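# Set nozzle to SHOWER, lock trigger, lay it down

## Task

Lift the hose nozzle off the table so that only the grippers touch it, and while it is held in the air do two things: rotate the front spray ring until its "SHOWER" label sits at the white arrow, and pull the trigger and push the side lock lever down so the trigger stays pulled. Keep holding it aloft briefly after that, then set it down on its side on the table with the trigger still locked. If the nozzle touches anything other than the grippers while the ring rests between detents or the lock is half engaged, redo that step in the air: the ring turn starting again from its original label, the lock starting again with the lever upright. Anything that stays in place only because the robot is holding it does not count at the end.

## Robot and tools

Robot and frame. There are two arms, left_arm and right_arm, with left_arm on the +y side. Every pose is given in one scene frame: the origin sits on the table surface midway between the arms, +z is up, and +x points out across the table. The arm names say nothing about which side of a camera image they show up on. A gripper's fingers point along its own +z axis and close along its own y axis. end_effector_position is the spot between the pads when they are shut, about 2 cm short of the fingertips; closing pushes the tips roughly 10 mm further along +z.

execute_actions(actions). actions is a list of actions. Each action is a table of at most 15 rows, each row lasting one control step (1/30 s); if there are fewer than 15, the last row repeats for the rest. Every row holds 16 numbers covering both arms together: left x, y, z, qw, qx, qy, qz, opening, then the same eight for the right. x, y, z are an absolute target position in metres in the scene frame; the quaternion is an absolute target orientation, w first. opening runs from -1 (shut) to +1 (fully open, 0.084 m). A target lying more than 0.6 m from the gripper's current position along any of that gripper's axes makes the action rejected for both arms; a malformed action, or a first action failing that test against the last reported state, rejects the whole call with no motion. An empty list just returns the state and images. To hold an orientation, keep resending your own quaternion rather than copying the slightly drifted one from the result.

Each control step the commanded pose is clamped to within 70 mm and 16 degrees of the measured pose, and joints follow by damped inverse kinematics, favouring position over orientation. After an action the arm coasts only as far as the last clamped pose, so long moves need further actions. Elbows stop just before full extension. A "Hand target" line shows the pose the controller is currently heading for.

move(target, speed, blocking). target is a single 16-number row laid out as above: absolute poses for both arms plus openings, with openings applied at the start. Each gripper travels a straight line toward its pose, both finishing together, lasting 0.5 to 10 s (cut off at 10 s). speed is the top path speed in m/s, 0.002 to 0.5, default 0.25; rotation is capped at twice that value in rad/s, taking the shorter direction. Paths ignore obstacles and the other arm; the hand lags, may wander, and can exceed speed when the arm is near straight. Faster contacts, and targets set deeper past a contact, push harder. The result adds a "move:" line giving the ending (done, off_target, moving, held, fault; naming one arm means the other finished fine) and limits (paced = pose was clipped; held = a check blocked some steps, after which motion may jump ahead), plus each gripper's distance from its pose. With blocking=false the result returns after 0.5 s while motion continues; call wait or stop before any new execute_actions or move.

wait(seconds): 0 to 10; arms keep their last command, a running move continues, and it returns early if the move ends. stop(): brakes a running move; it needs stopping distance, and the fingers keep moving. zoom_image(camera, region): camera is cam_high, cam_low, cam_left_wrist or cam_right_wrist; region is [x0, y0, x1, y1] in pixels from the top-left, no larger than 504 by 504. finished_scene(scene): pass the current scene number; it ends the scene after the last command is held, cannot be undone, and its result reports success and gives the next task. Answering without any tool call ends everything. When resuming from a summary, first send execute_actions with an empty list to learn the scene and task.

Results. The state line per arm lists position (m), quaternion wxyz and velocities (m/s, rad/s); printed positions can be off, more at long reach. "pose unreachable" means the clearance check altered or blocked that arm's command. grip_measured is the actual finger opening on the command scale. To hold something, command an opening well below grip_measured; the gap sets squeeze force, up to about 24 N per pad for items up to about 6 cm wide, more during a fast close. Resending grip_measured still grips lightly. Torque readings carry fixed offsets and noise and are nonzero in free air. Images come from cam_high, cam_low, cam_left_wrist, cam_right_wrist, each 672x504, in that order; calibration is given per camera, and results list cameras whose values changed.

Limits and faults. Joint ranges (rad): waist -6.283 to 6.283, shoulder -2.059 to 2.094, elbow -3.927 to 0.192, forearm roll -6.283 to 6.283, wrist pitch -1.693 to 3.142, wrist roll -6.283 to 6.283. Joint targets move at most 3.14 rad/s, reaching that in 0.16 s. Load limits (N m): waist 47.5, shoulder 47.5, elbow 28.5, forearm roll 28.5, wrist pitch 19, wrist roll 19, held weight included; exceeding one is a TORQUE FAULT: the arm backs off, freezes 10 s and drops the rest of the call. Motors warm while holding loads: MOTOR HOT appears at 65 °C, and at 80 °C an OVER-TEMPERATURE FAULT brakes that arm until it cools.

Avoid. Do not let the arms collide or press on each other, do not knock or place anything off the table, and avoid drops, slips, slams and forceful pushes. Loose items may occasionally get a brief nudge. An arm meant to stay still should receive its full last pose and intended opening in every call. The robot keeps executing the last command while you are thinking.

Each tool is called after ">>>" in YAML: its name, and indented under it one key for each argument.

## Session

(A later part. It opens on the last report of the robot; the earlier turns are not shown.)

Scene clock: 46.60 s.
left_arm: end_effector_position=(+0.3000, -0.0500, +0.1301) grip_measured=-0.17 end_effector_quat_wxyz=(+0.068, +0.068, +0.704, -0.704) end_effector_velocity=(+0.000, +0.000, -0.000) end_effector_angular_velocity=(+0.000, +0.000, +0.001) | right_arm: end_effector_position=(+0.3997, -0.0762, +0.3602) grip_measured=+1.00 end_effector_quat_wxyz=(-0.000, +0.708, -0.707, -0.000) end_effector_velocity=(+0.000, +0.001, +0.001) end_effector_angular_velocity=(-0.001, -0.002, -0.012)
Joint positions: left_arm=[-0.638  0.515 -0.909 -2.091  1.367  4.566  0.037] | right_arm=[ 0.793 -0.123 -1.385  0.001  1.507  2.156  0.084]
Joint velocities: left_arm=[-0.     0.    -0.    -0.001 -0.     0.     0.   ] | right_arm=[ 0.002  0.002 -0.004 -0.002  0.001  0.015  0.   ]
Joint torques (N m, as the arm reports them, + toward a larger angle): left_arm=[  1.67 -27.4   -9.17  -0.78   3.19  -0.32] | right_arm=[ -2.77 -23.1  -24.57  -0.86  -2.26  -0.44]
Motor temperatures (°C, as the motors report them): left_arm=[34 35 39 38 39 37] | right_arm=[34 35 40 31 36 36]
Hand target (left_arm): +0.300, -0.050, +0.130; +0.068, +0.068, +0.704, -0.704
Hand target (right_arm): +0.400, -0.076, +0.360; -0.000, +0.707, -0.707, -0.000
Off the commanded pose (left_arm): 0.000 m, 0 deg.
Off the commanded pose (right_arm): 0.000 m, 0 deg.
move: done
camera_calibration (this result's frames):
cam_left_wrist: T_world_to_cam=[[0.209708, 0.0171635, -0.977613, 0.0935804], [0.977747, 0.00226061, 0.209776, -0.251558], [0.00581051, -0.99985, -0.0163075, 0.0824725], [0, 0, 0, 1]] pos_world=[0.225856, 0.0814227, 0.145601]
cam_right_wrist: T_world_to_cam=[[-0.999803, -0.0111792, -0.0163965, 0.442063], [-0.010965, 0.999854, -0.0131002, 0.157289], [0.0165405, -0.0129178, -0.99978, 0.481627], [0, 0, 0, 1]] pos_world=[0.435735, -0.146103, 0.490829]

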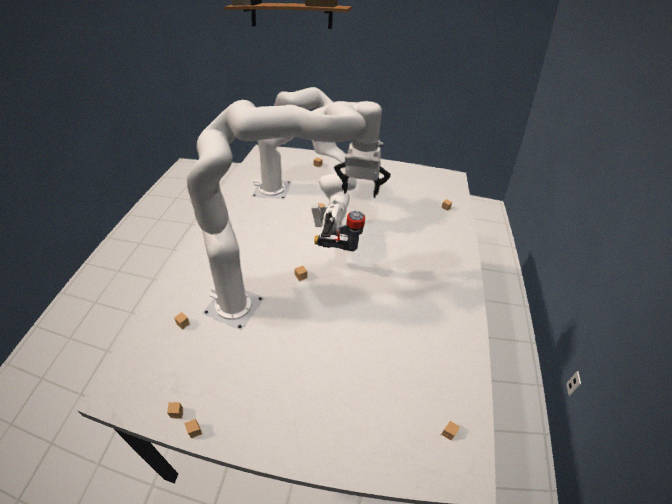

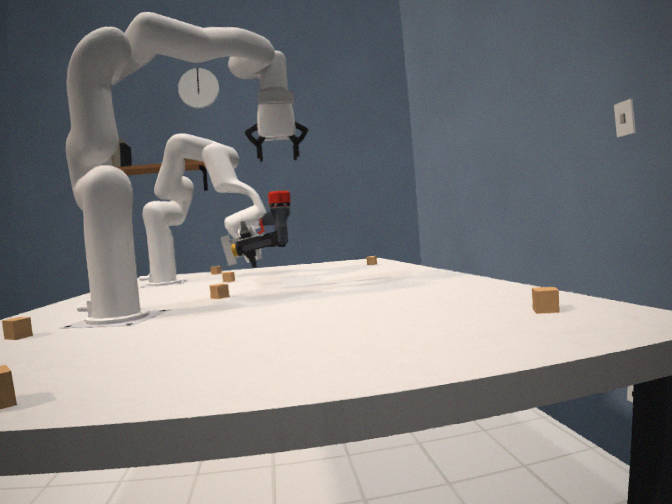

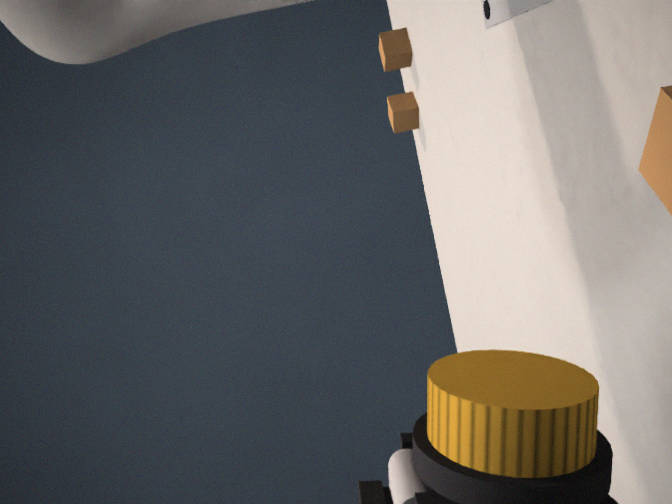

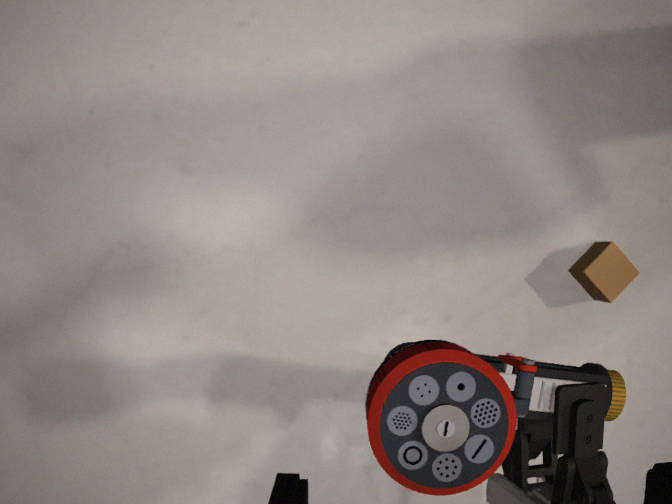

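>>> move:
  target: [0.30,-0.05,0.13,0.068,0.068,0.704,-0.704,-1,0.398,-0.083,0.254,0,0.707,-0.707,0,1]
  speed: 0.1

>>> execute_actions:
  actions:
    - [[0.30,-0.05,0.13,0.068,0.068,0.704,-0.704,-1,0.398,-0.083,0.254,0,0.707,-0.707,0,0.45]]
    - [[0.30,-0.05,0.13,0.068,0.068,0.704,-0.704,-1,0.398,-0.083,0.254,0,0.707,-0.707,0,-0.4]]

>>> move:
  target: [0.30,-0.05,0.13,0.068,0.068,0.704,-0.704,-1,0.398,-0.083,0.254,0,0.846,0.533,0,-0.4]
  speed: 0.25

>>> move:
  target: [0.30,-0.05,0.13,0.068,0.068,0.704,-0.704,-1,0.398,-0.083,0.254,0,0.846,0.533,0,1]

>>> move:
  target: [0.30,-0.05,0.13,0.068,0.068,0.704,-0.704,-1,0.398,-0.083,0.37,0,1,0,0,1]

Scene clock: 49.67 s.
left_arm: end_effector_position=(+0.3000, -0.0500, +0.1300) grip_measured=-0.17 end_effector_quat_wxyz=(+0.068, +0.068, +0.704, -0.704) end_effector_velocity=(-0.000, -0.000, +0.000) end_effector_angular_velocity=(-0.001, -0.000, -0.001) | right_arm: end_effector_position=(+0.3982, -0.0828, +0.2545) grip_measured=+1.00 end_effector_quat_wxyz=(-0.000, +0.707, -0.707, +0.000) end_effector_velocity=(-0.000, -0.000, -0.004) end_effector_angular_velocity=(-0.001, +0.001, +0.000)
Joint positions: left_arm=[-0.638  0.515 -0.909 -2.092  1.367  4.566  0.037] | right_arm=[ 0.783 -0.143 -1.061 -0.     1.204  2.147  0.084]
Joint velocities: left_arm=[-0.001  0.     0.     0.     0.001  0.    -0.   ] | right_arm=[-0.     0.002  0.009 -0.    -0.009 -0.    -0.   ]
Joint torques (N m, as the arm reports them, + toward a larger angle): left_arm=[  1.92 -27.33  -8.98  -0.86   3.24  -0.24] | right_arm=[ -2.6  -22.54 -25.11  -1.1   -2.22  -0.09]
Motor temperatures (°C, as the motors report them): left_arm=[34 35 38 38 39 37] | right_arm=[34 35 40 31 36 36]
Hand target (left_arm): +0.300, -0.050, +0.130; +0.068, +0.068, +0.704, -0.704
Hand target (right_arm): +0.398, -0.083, +0.254; +0.000, +0.707, -0.707, +0.000
Off the commanded pose (left_arm): 0.000 m, 0 deg.
Off the commanded pose (right_arm): 0.001 m, 0 deg.
move: done
camera_calibration (this result's frames):
cam_left_wrist: T_world_to_cam=[[0.209758, 0.0172446, -0.977601, 0.0935191], [0.977736, 0.00228041, 0.209827, -0.251549], [0.00584771, -0.999849, -0.0163823, 0.0824372], [0, 0, 0, 1]] pos_world=[0.22585, 0.0813856, 0.145557]
cam_right_wrist: T_world_to_cam=[[-0.999807, -0.0101127, -0.016868, 0.439004], [-0.00988434, 0.999859, -0.0135677, 0.162273], [0.0170028, -0.0133984, -0.999766, 0.375625], [0, 0, 0, 1]] pos_world=[0.434136, -0.152778, 0.385143]

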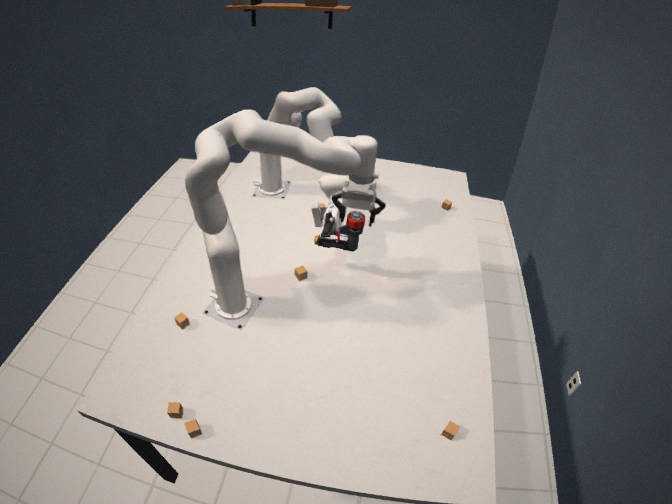

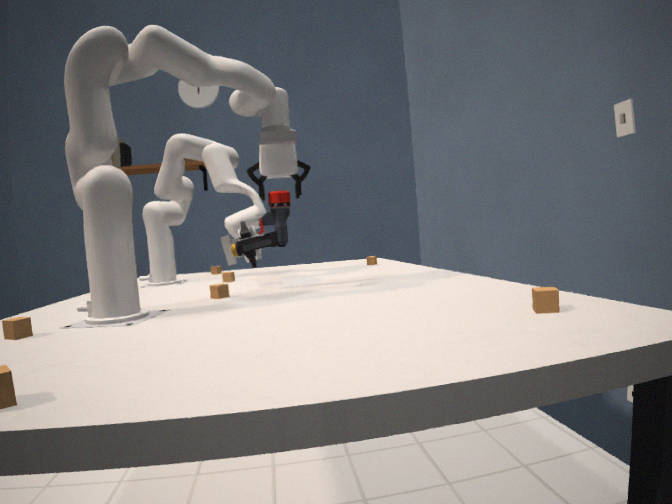

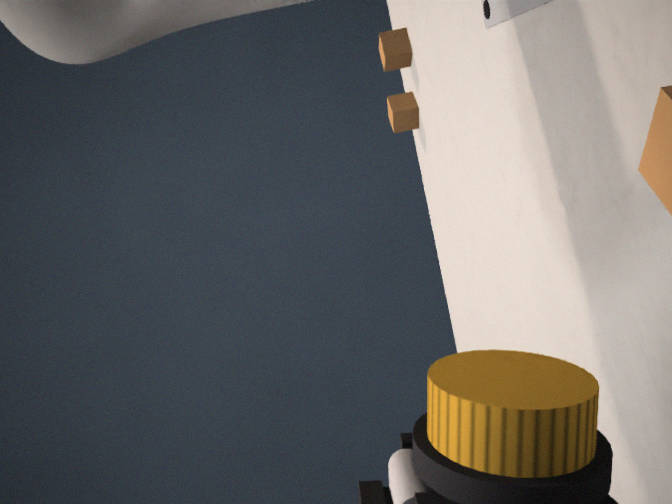

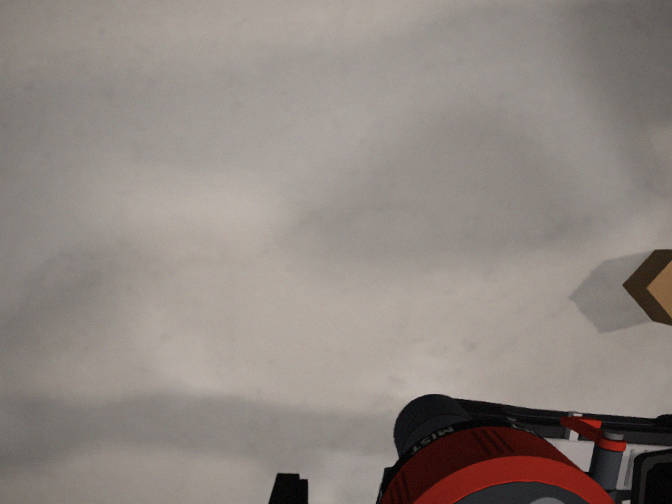

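Scene clock: 50.67 s.
left_arm: end_effector_position=(+0.3003, -0.0498, +0.1298) grip_measured=-0.17 end_effector_quat_wxyz=(+0.068, +0.067, +0.704, -0.704) end_effector_velocity=(-0.001, -0.001, +0.000) end_effector_angular_velocity=(-0.001, +0.001, -0.003) | right_arm: end_effector_position=(+0.3977, -0.0830, +0.2539) grip_measured=+0.32 end_effector_quat_wxyz=(+0.000, +0.707, -0.707, -0.000) end_effector_velocity=(+0.000, -0.000, -0.000) end_effector_angular_velocity=(+0.000, -0.001, -0.000)
Joint positions: left_arm=[-0.637  0.515 -0.909 -2.092  1.366  4.565  0.037] | right_arm=[ 0.783 -0.144 -1.06   0.     1.204  2.147  0.058]
Joint velocities: left_arm=[-0.002 -0.     0.     0.001  0.001 -0.001  0.   ] | right_arm=[-0.001  0.001 -0.    -0.    -0.001 -0.     0.   ]
Joint torques (N m, as the arm reports them, + toward a larger angle): left_arm=[ -0.63 -29.02  -9.02   0.49   4.95   0.56] | right_arm=[ -4.68 -21.3  -25.63  -2.13  -4.11  -0.26]
Motor temperatures (°C, as the motors report them): left_arm=[34 35 38 38 39 37] | right_arm=[34 35 40 31 36 36]
Hand target (left_arm): +0.300, -0.050, +0.130; +0.068, +0.068, +0.704, -0.704
Hand target (right_arm): +0.398, -0.083, +0.254; +0.000, +0.707, -0.707, -0.000
Off the commanded pose (left_arm): 0.000 m, 0 deg.
Off the commanded pose (right_arm): 0.000 m, 0 deg.
camera_calibration (this result's frames):
cam_left_wrist: T_world_to_cam=[[0.20895, 0.0179187, -0.977762, 0.0935551], [0.977903, 0.00309618, 0.209037, -0.251738], [0.00677299, -0.999835, -0.0168758, 0.0824277], [0, 0, 0, 1]] pos_world=[0.226069, 0.0815171, 0.145488]
cam_right_wrist: T_world_to_cam=[[-0.999823, -0.0102353, -0.0158001, 0.438245], [-0.0100148, 0.999852, -0.0139732, 0.162552], [0.0159408, -0.0138125, -0.999778, 0.375478], [0, 0, 0, 1]] pos_world=[0.43381, -0.152856, 0.38459]

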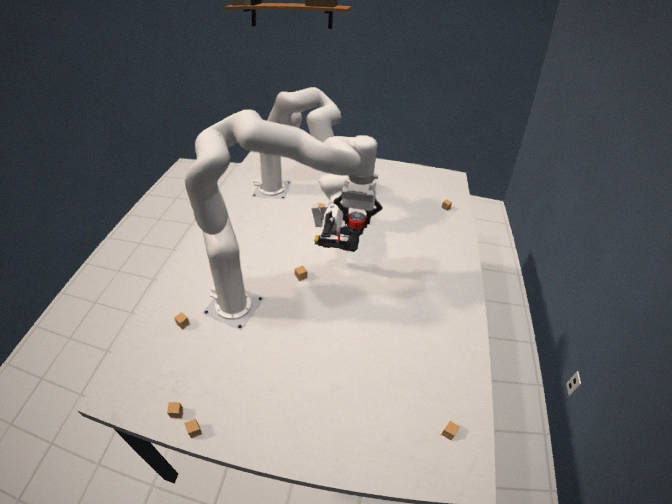

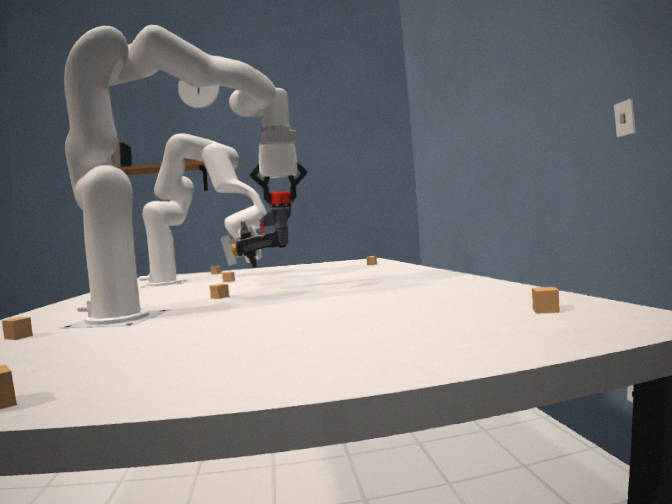

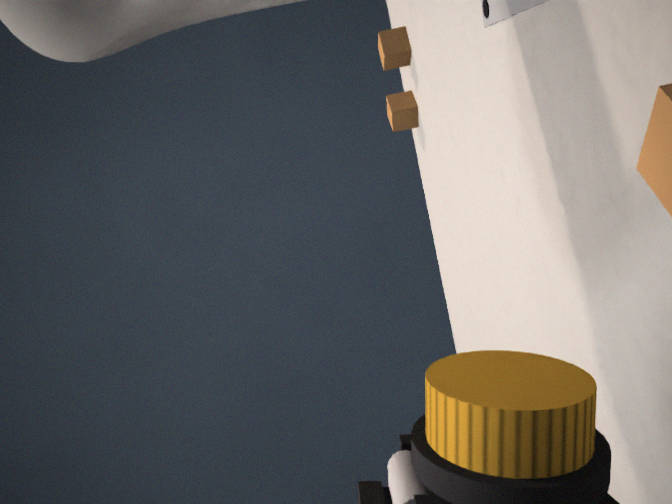

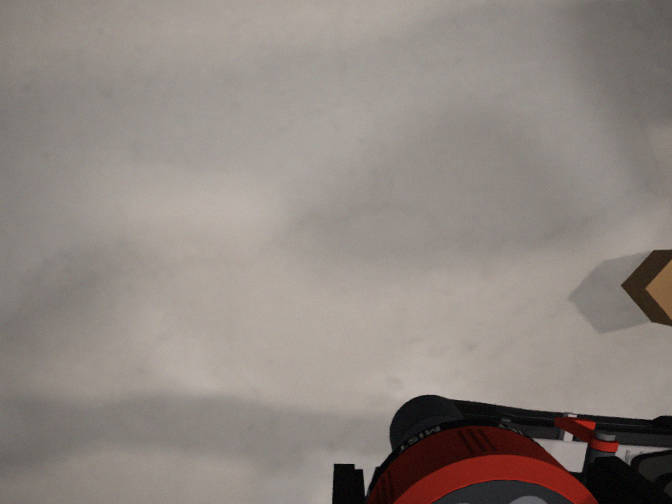

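Scene clock: 56.57 s.
left_arm: end_effector_position=(+0.3004, -0.0500, +0.1305) grip_measured=-0.16 end_effector_quat_wxyz=(+0.068, +0.068, +0.704, -0.704) end_effector_velocity=(-0.001, -0.000, -0.000) end_effector_angular_velocity=(-0.000, +0.001, -0.001) | right_arm: end_effector_position=(+0.3977, -0.0831, +0.2536) grip_measured=+0.33 end_effector_quat_wxyz=(+0.000, +0.846, +0.533, -0.001) end_effector_velocity=(+0.001, +0.001, +0.002) end_effector_angular_velocity=(+0.004, -0.002, +0.012)
Joint positions: left_arm=[-0.637  0.515 -0.909 -2.092  1.367  4.565  0.037] | right_arm=[ 0.783 -0.143 -1.059 -0.     1.204 -0.547  0.058]
Joint velocities: left_arm=[-0.001  0.     0.001 -0.     0.001 -0.    -0.   ] | right_arm=[-0.001 -0.    -0.003  0.003 -0.001 -0.014 -0.   ]
Joint torques (N m, as the arm reports them, + toward a larger angle): left_arm=[  0.15 -29.95  -8.99   0.31   5.42   0.52] | right_arm=[ -5.44 -19.69 -23.83  -3.78  -3.68  -0.24]
Motor temperatures (°C, as the motors report them): left_arm=[34 35 39 38 39 37] | right_arm=[34 35 40 31 36 36]
Hand target (left_arm): +0.300, -0.050, +0.130; +0.068, +0.068, +0.704, -0.704
Hand target (right_arm): +0.398, -0.083, +0.254; +0.000, +0.846, +0.533, -0.000
Off the commanded pose (left_arm): 0.001 m, 0 deg.
Off the commanded pose (right_arm): 0.001 m, 0 deg.
move: done
camera_calibration (this result's frames):
cam_left_wrist: T_world_to_cam=[[0.209941, 0.0165773, -0.977573, 0.0937955], [0.977693, 0.00300055, 0.210018, -0.252042], [0.00641479, -0.999858, -0.0155776, 0.0821381], [0, 0, 0, 1]] pos_world=[0.226202, 0.0813278, 0.145905]
cam_right_wrist: T_world_to_cam=[[0.905719, -0.423535, -0.0170524, -0.353685], [-0.423756, -0.90569, -0.0124952, 0.168447], [-0.0101521, 0.0185432, -0.999777, 0.388162], [0, 0, 0, 1]] pos_world=[0.395661, -0.00443469, 0.384149]

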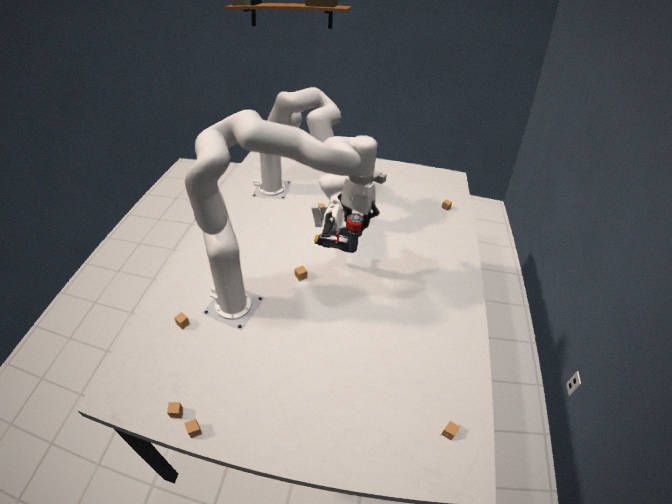

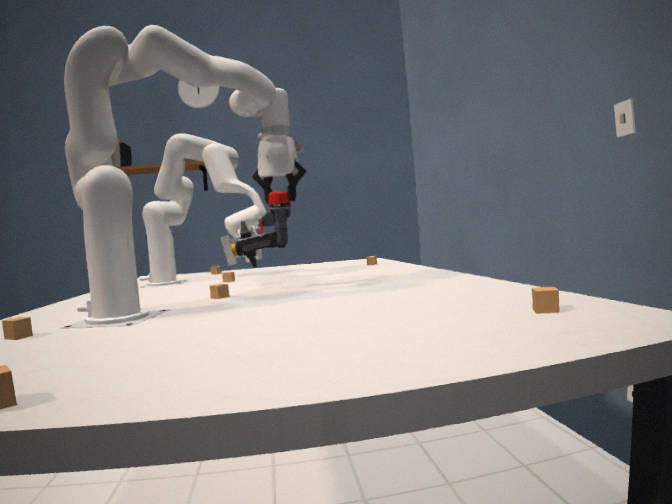

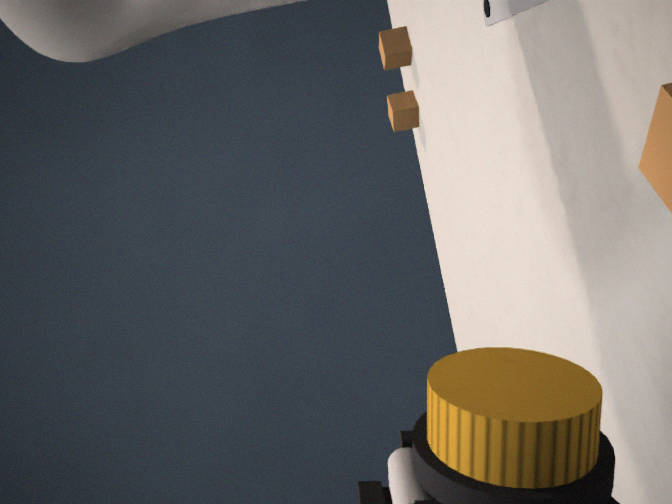

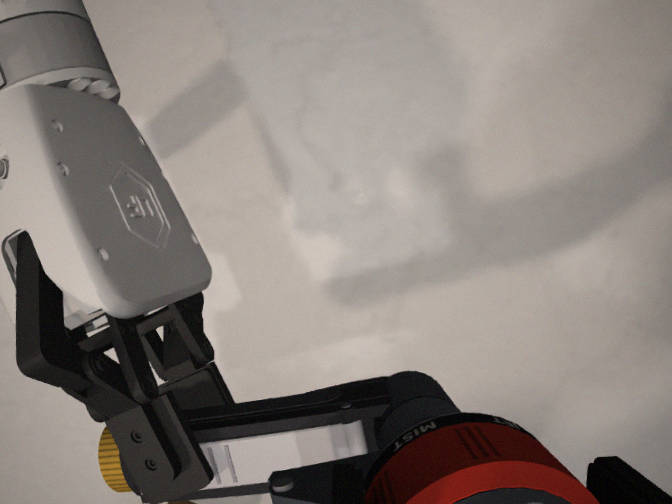

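Scene clock: 57.27 s.
left_arm: end_effector_position=(+0.3000, -0.0500, +0.1301) grip_measured=-0.17 end_effector_quat_wxyz=(+0.068, +0.068, +0.704, -0.704) end_effector_velocity=(-0.000, +0.000, -0.001) end_effector_angular_velocity=(+0.002, +0.001, +0.000) | right_arm: end_effector_position=(+0.3980, -0.0830, +0.2540) grip_measured=+1.00 end_effector_quat_wxyz=(+0.000, +0.846, +0.533, -0.000) end_effector_velocity=(+0.000, +0.000, +0.000) end_effector_angular_velocity=(+0.001, -0.000, +0.001)
Joint positions: left_arm=[-0.638  0.515 -0.909 -2.092  1.367  4.566  0.037] | right_arm=[ 0.783 -0.143 -1.06  -0.     1.203 -0.548  0.084]
Joint velocities: left_arm=[-0.     0.001  0.    -0.    -0.001 -0.     0.   ] | right_arm=[ 0.     0.001 -0.001  0.     0.    -0.001  0.   ]
Joint torques (N m, as the arm reports them, + toward a larger angle): left_arm=[  1.69 -26.87  -9.05  -1.     3.29  -0.23] | right_arm=[ -2.61 -22.1  -24.81  -0.72  -2.17  -0.27]
Motor temperatures (°C, as the motors report them): left_arm=[34 35 39 38 39 37] | right_arm=[34 35 40 31 36 36]
Hand target (left_arm): +0.300, -0.050, +0.130; +0.068, +0.068, +0.704, -0.704
Hand target (right_arm): +0.398, -0.083, +0.254; +0.000, +0.846, +0.533, +0.000
Off the commanded pose (left_arm): 0.000 m, 0 deg.
Off the commanded pose (right_arm): 0.000 m, 0 deg.
move: done
camera_calibration (this result's frames):
cam_left_wrist: T_world_to_cam=[[0.209866, 0.0170836, -0.977581, 0.0935534], [0.977713, 0.00220355, 0.209933, -0.251555], [0.00574056, -0.999852, -0.0162404, 0.0824172], [0, 0, 0, 1]] pos_world=[0.225842, 0.081361, 0.145604]
cam_right_wrist: T_world_to_cam=[[0.906144, -0.422649, -0.0164582, -0.354171], [-0.422871, -0.906086, -0.0137037, 0.168597], [-0.00912072, 0.0193772, -0.999771, 0.388211], [0, 0, 0, 1]] pos_world=[0.395765, -0.00444906, 0.384603]

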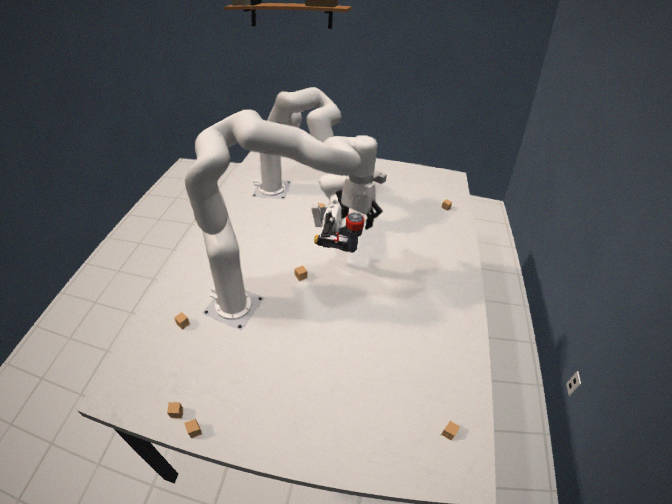

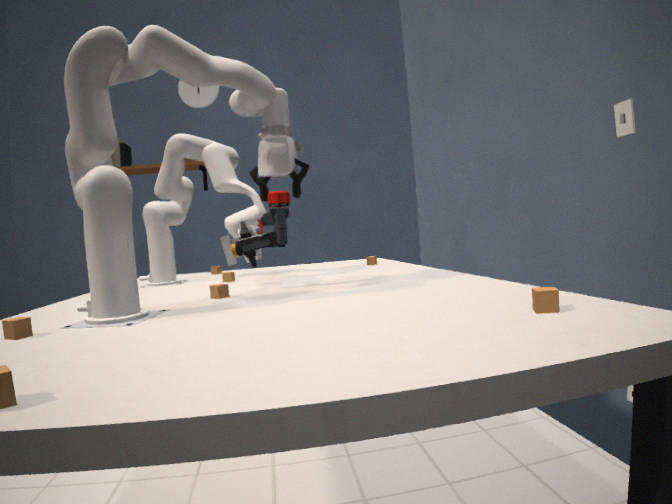

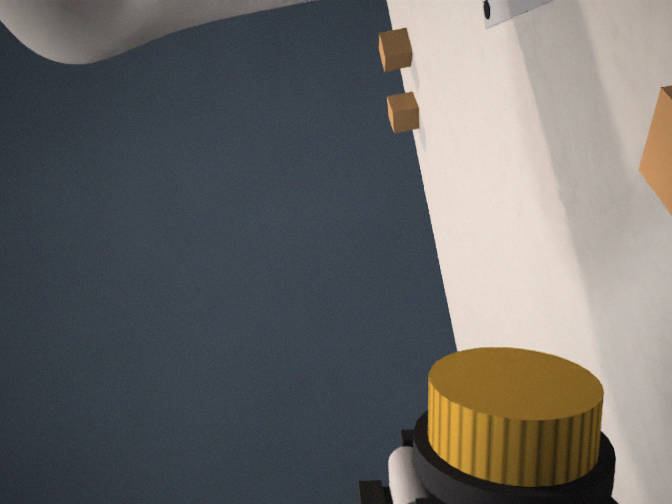

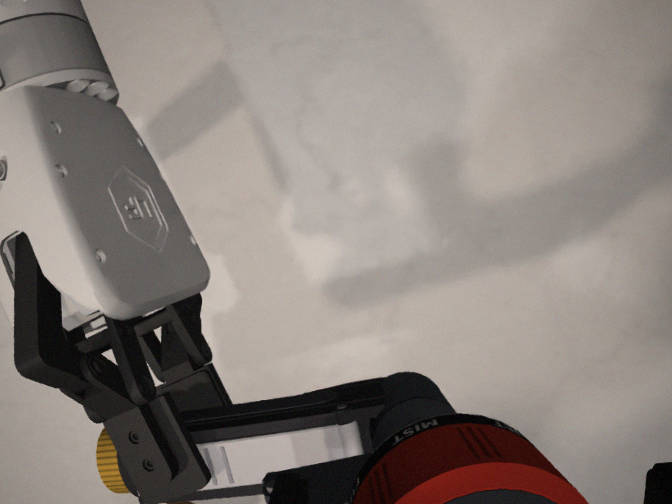

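Scene clock: 60.03 s.
left_arm: end_effector_position=(+0.3000, -0.0500, +0.1300) grip_measured=-0.17 end_effector_quat_wxyz=(+0.068, +0.068, +0.704, -0.704) end_effector_velocity=(-0.001, -0.001, +0.000) end_effector_angular_velocity=(+0.000, -0.000, -0.001) | right_arm: end_effector_position=(+0.3978, -0.0831, +0.3698) grip_measured=+1.00 end_effector_quat_wxyz=(-0.000, +1.000, +0.001, -0.000) end_effector_velocity=(+0.001, +0.000, +0.002) end_effector_angular_velocity=(-0.002, -0.000, -0.012)
Joint positions: left_arm=[-0.638  0.515 -0.909 -2.092  1.367  4.566  0.037] | right_arm=[ 0.783 -0.136 -1.399  0.     1.535  0.575  0.084]
Joint velocities: left_arm=[-0.002  0.    -0.    -0.    -0.    -0.    -0.   ] | right_arm=[ 0.001  0.004 -0.009 -0.002  0.006  0.013  0.   ]
Joint torques (N m, as the arm reports them, + toward a larger angle): left_arm=[  1.43 -26.77  -9.06  -0.91   3.23  -0.26] | right_arm=[ -1.94 -22.73 -24.25  -0.87  -1.95  -0.43]
Motor temperatures (°C, as the motors report them): left_arm=[34 35 39 38 39 37] | right_arm=[34 35 41 31 36 36]
Hand target (left_arm): +0.300, -0.050, +0.130; +0.068, +0.068, +0.704, -0.704
Hand target (right_arm): +0.398, -0.083, +0.370; +0.000, +1.000, -0.000, +0.000
Off the commanded pose (left_arm): 0.000 m, 0 deg.
Off the commanded pose (right_arm): 0.000 m, 0 deg.
move: done
camera_calibration (this result's frames):
cam_left_wrist: T_world_to_cam=[[0.209758, 0.017245, -0.977601, 0.093519], [0.977736, 0.00227981, 0.209827, -0.251549], [0.00584722, -0.999849, -0.0163829, 0.0824374], [0, 0, 0, 1]] pos_world=[0.22585, 0.0813856, 0.145557]
cam_right_wrist: T_world_to_cam=[[0.0111145, -0.999802, -0.0165229, -0.044003], [-0.999847, -0.010889, -0.0136747, 0.473972], [0.0134921, 0.0166723, -0.99977, 0.494789], [0, 0, 0, 1]] pos_world=[0.467713, -0.0470825, 0.50043]

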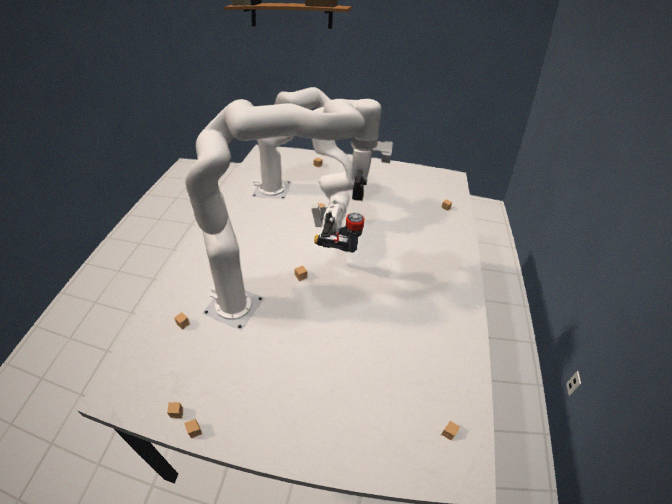

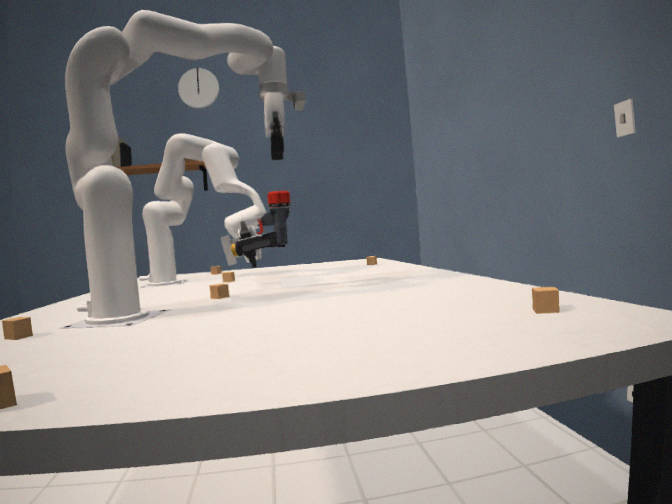

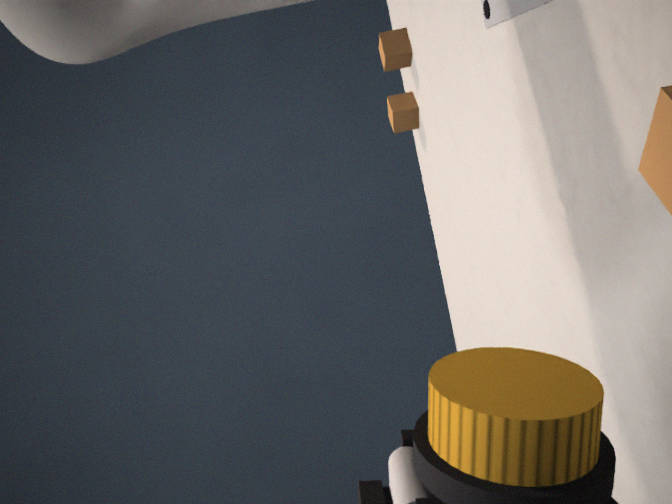

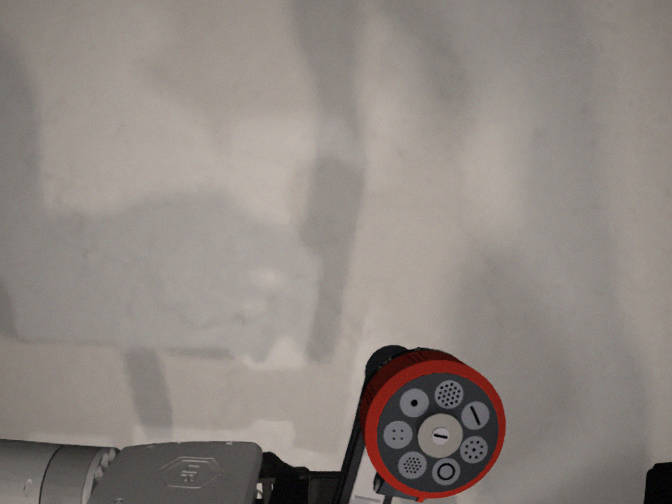

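>>> move:
  target: [0.42,0.1,0.12,0.138,0.095,0.985,0.013,-1,0.35,-0.35,0.37,0,1,0,0,1]

>>> move:
  target: [0.42,0.1,0.042,0.138,0.095,0.985,0.013,-1,0.35,-0.35,0.37,0,1,0,0,1]
  speed: 0.06

>>> zoom_image:
  camera: "cam_low"
  region: [250, 230, 350, 295]

Scene clock: 65.07 s.
left_arm: end_effector_position=(+0.4203, +0.0991, +0.1212) grip_measured=-0.17 end_effector_quat_wxyz=(+0.138, +0.097, +0.986, +0.010) end_effector_velocity=(-0.000, -0.000, -0.000) end_effector_angular_velocity=(+0.010, -0.000, +0.005) | right_arm: end_effector_position=(+0.3508, -0.3499, +0.3697) grip_measured=+1.00 end_effector_quat_wxyz=(+0.001, +1.000, +0.000, +0.000) end_effector_velocity=(-0.000, -0.000, +0.001) end_effector_angular_velocity=(-0.000, -0.002, -0.001)
Joint positions: left_arm=[-0.693  0.291 -1.114  0.268  0.607  2.522  0.037] | right_arm=[ 0.115 -0.531 -1.052 -0.001  1.583 -0.091  0.084]
Joint velocities: left_arm=[-0.004  0.004 -0.008  0.014  0.012 -0.016  0.   ] | right_arm=[-0.001 -0.002 -0.001 -0.     0.    -0.001  0.   ]
Joint torques (N m, as the arm reports them, + toward a larger angle): left_arm=[  1.94 -27.71 -12.29  -0.3   -2.14  -0.5 ] | right_arm=[ -2.75 -11.4  -23.88  -0.66  -2.16  -0.21]
Motor temperatures (°C, as the motors report them): left_arm=[34 35 39 38 39 37] | right_arm=[34 35 41 31 36 36]
Hand target (left_arm): +0.420, +0.099, +0.121; +0.138, +0.097, +0.986, +0.010
Hand target (right_arm): +0.351, -0.350, +0.370; +0.001, +1.000, -0.000, +0.000
Off the commanded pose (left_arm): 0.002 m, 0 deg.
Off the commanded pose (right_arm): 0.001 m, 0 deg.
move: done
camera_calibration (this result's frames):
cam_left_wrist: T_world_to_cam=[[0.201448, 0.977168, 0.0675396, -0.161233], [0.938674, -0.212292, 0.271703, -0.337515], [0.279838, 0.00866349, -0.960008, 0.129917], [0, 0, 0, 1]] pos_world=[0.312942, 0.0847741, 0.227315]
cam_right_wrist: T_world_to_cam=[[0.010133, -0.999831, -0.0153317, -0.310277], [-0.999854, -0.00991943, -0.01394, 0.424479], [0.0137856, 0.0154708, -0.999785, 0.499279], [0, 0, 0, 1]] pos_world=[0.420678, -0.313738, 0.500332]

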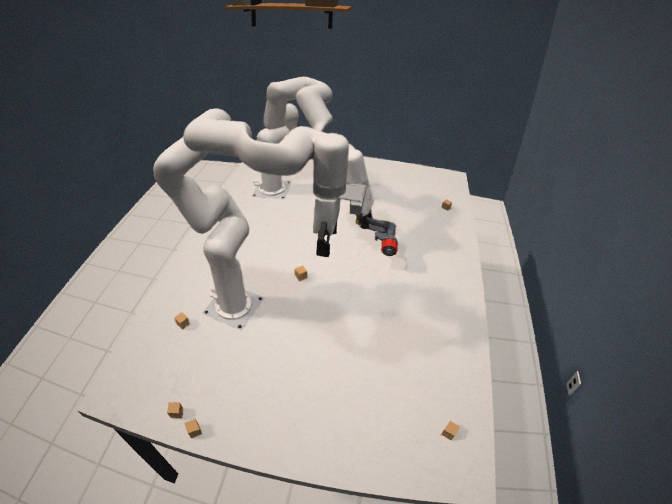

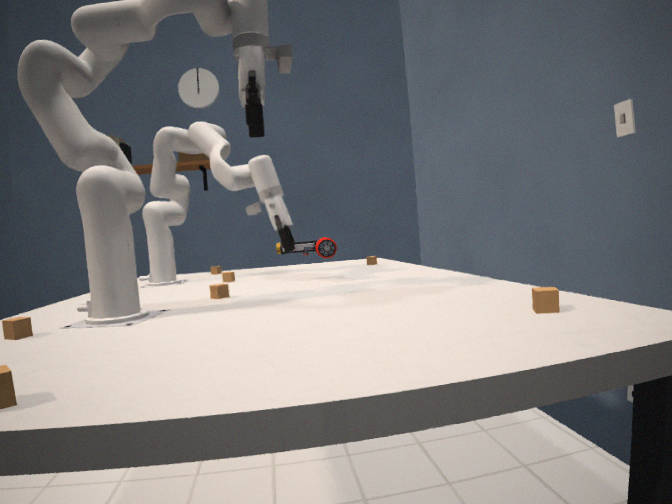

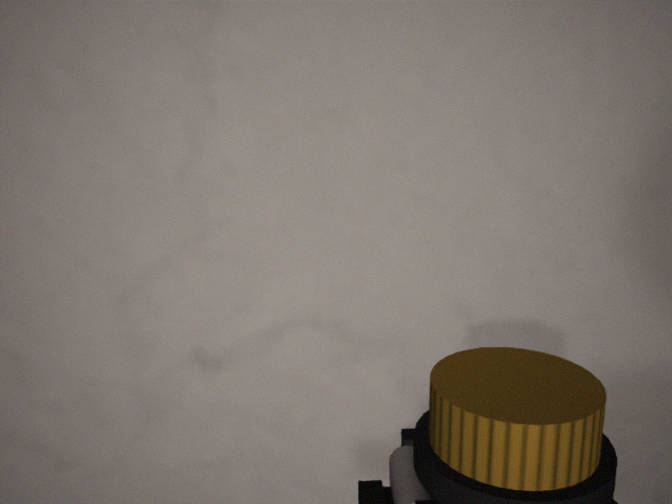

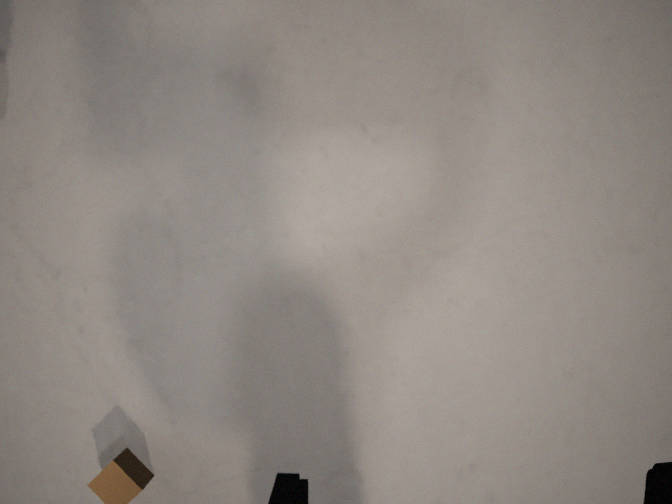

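Scene clock: 66.83 s.
left_arm: end_effector_position=(+0.4205, +0.0996, +0.0429) grip_measured=-0.17 end_effector_quat_wxyz=(+0.139, +0.095, +0.986, +0.012) end_effector_velocity=(-0.001, +0.000, -0.003) end_effector_angular_velocity=(+0.003, +0.002, -0.000) | right_arm: end_effector_position=(+0.3500, -0.3500, +0.3700) grip_measured=+1.00 end_effector_quat_wxyz=(+0.000, +1.000, +0.000, -0.000) end_effector_velocity=(-0.000, -0.000, -0.001) end_effector_angular_velocity=(+0.000, +0.002, -0.000)
Joint positions: left_arm=[-0.678  0.45  -1.091  0.373  0.434  2.414  0.037] | right_arm=[ 0.114 -0.534 -1.051  0.     1.585 -0.093  0.084]
Joint velocities: left_arm=[-0.     0.006  0.     0.005 -0.002 -0.004 -0.   ] | right_arm=[-0.     0.     0.001 -0.     0.     0.     0.   ]
Joint torques (N m, as the arm reports them, + toward a larger angle): left_arm=[  1.61 -26.46 -10.04  -0.43  -1.15  -0.24] | right_arm=[ -2.49 -11.07 -23.9   -0.56  -2.54  -0.29]
Motor temperatures (°C, as the motors report them): left_arm=[34 35 39 38 39 37] | right_arm=[34 35 41 31 36 36]
Hand target (left_arm): +0.420, +0.100, +0.042; +0.138, +0.095, +0.986, +0.013
Hand target (right_arm): +0.350, -0.350, +0.370; +0.000, +1.000, -0.000, +0.000
Off the commanded pose (left_arm): 0.001 m, 0 deg.
Off the commanded pose (right_arm): 0.000 m, 0 deg.
move: done
camera_calibration (this result's frames):
cam_left_wrist: T_world_to_cam=[[0.196703, 0.977786, 0.0724108, -0.154659], [0.939251, -0.209107, 0.272179, -0.316861], [0.281274, 0.0144735, -0.959518, 0.0534748], [0, 0, 0, 1]] pos_world=[0.312992, 0.0841919, 0.148752]
cam_right_wrist: T_world_to_cam=[[0.0100529, -0.999814, -0.0164638, -0.309954], [-0.999856, -0.00982597, -0.0138069, 0.42367], [0.0136426, 0.0166003, -0.999769, 0.500024], [0, 0, 0, 1]] pos_world=[0.419903, -0.314034, 0.500655]

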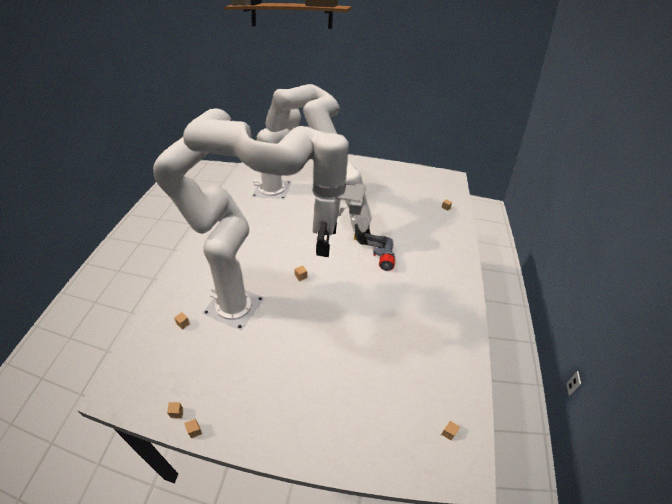

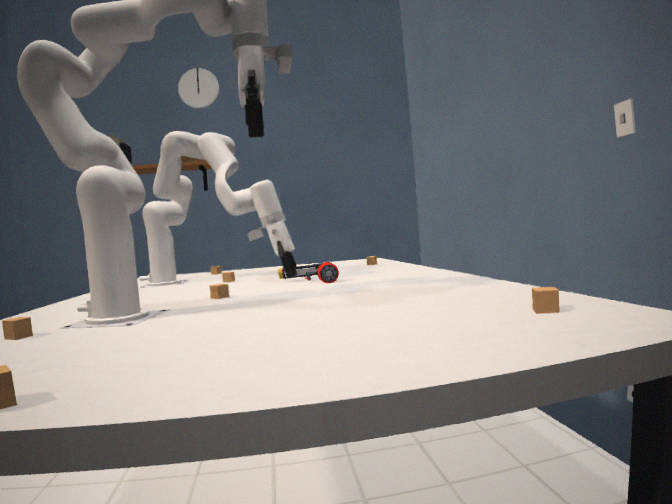

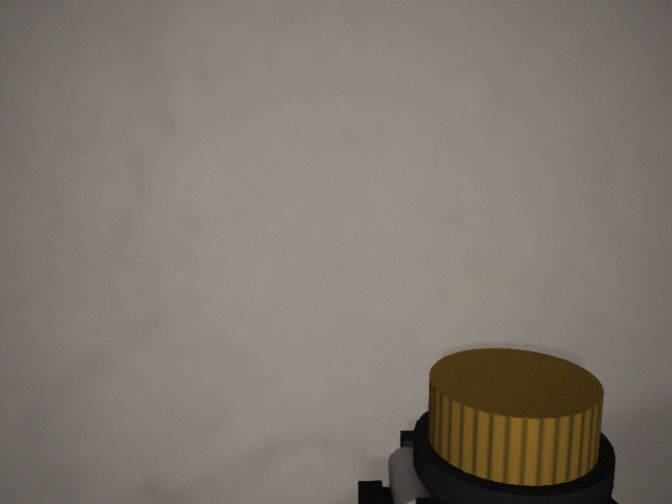

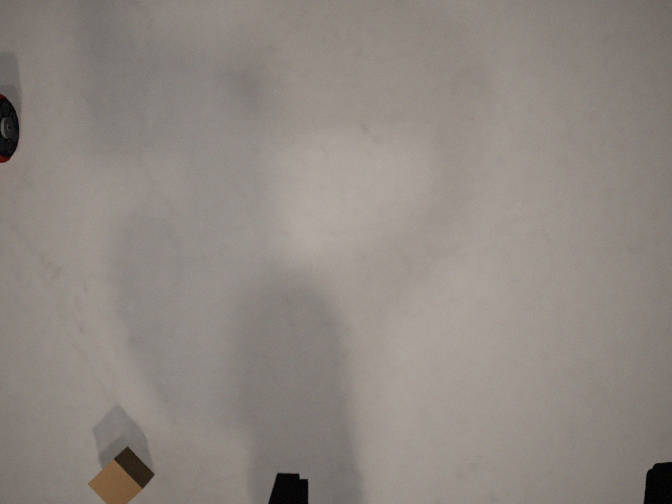

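Region (250, 230, 350, 295) of cam_low's 672x504 image, scaled by 5.040, with more detail than that image has; it fills the top 328 rows of this view, and the rest is white.

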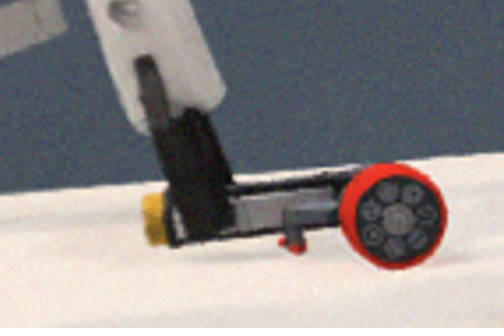

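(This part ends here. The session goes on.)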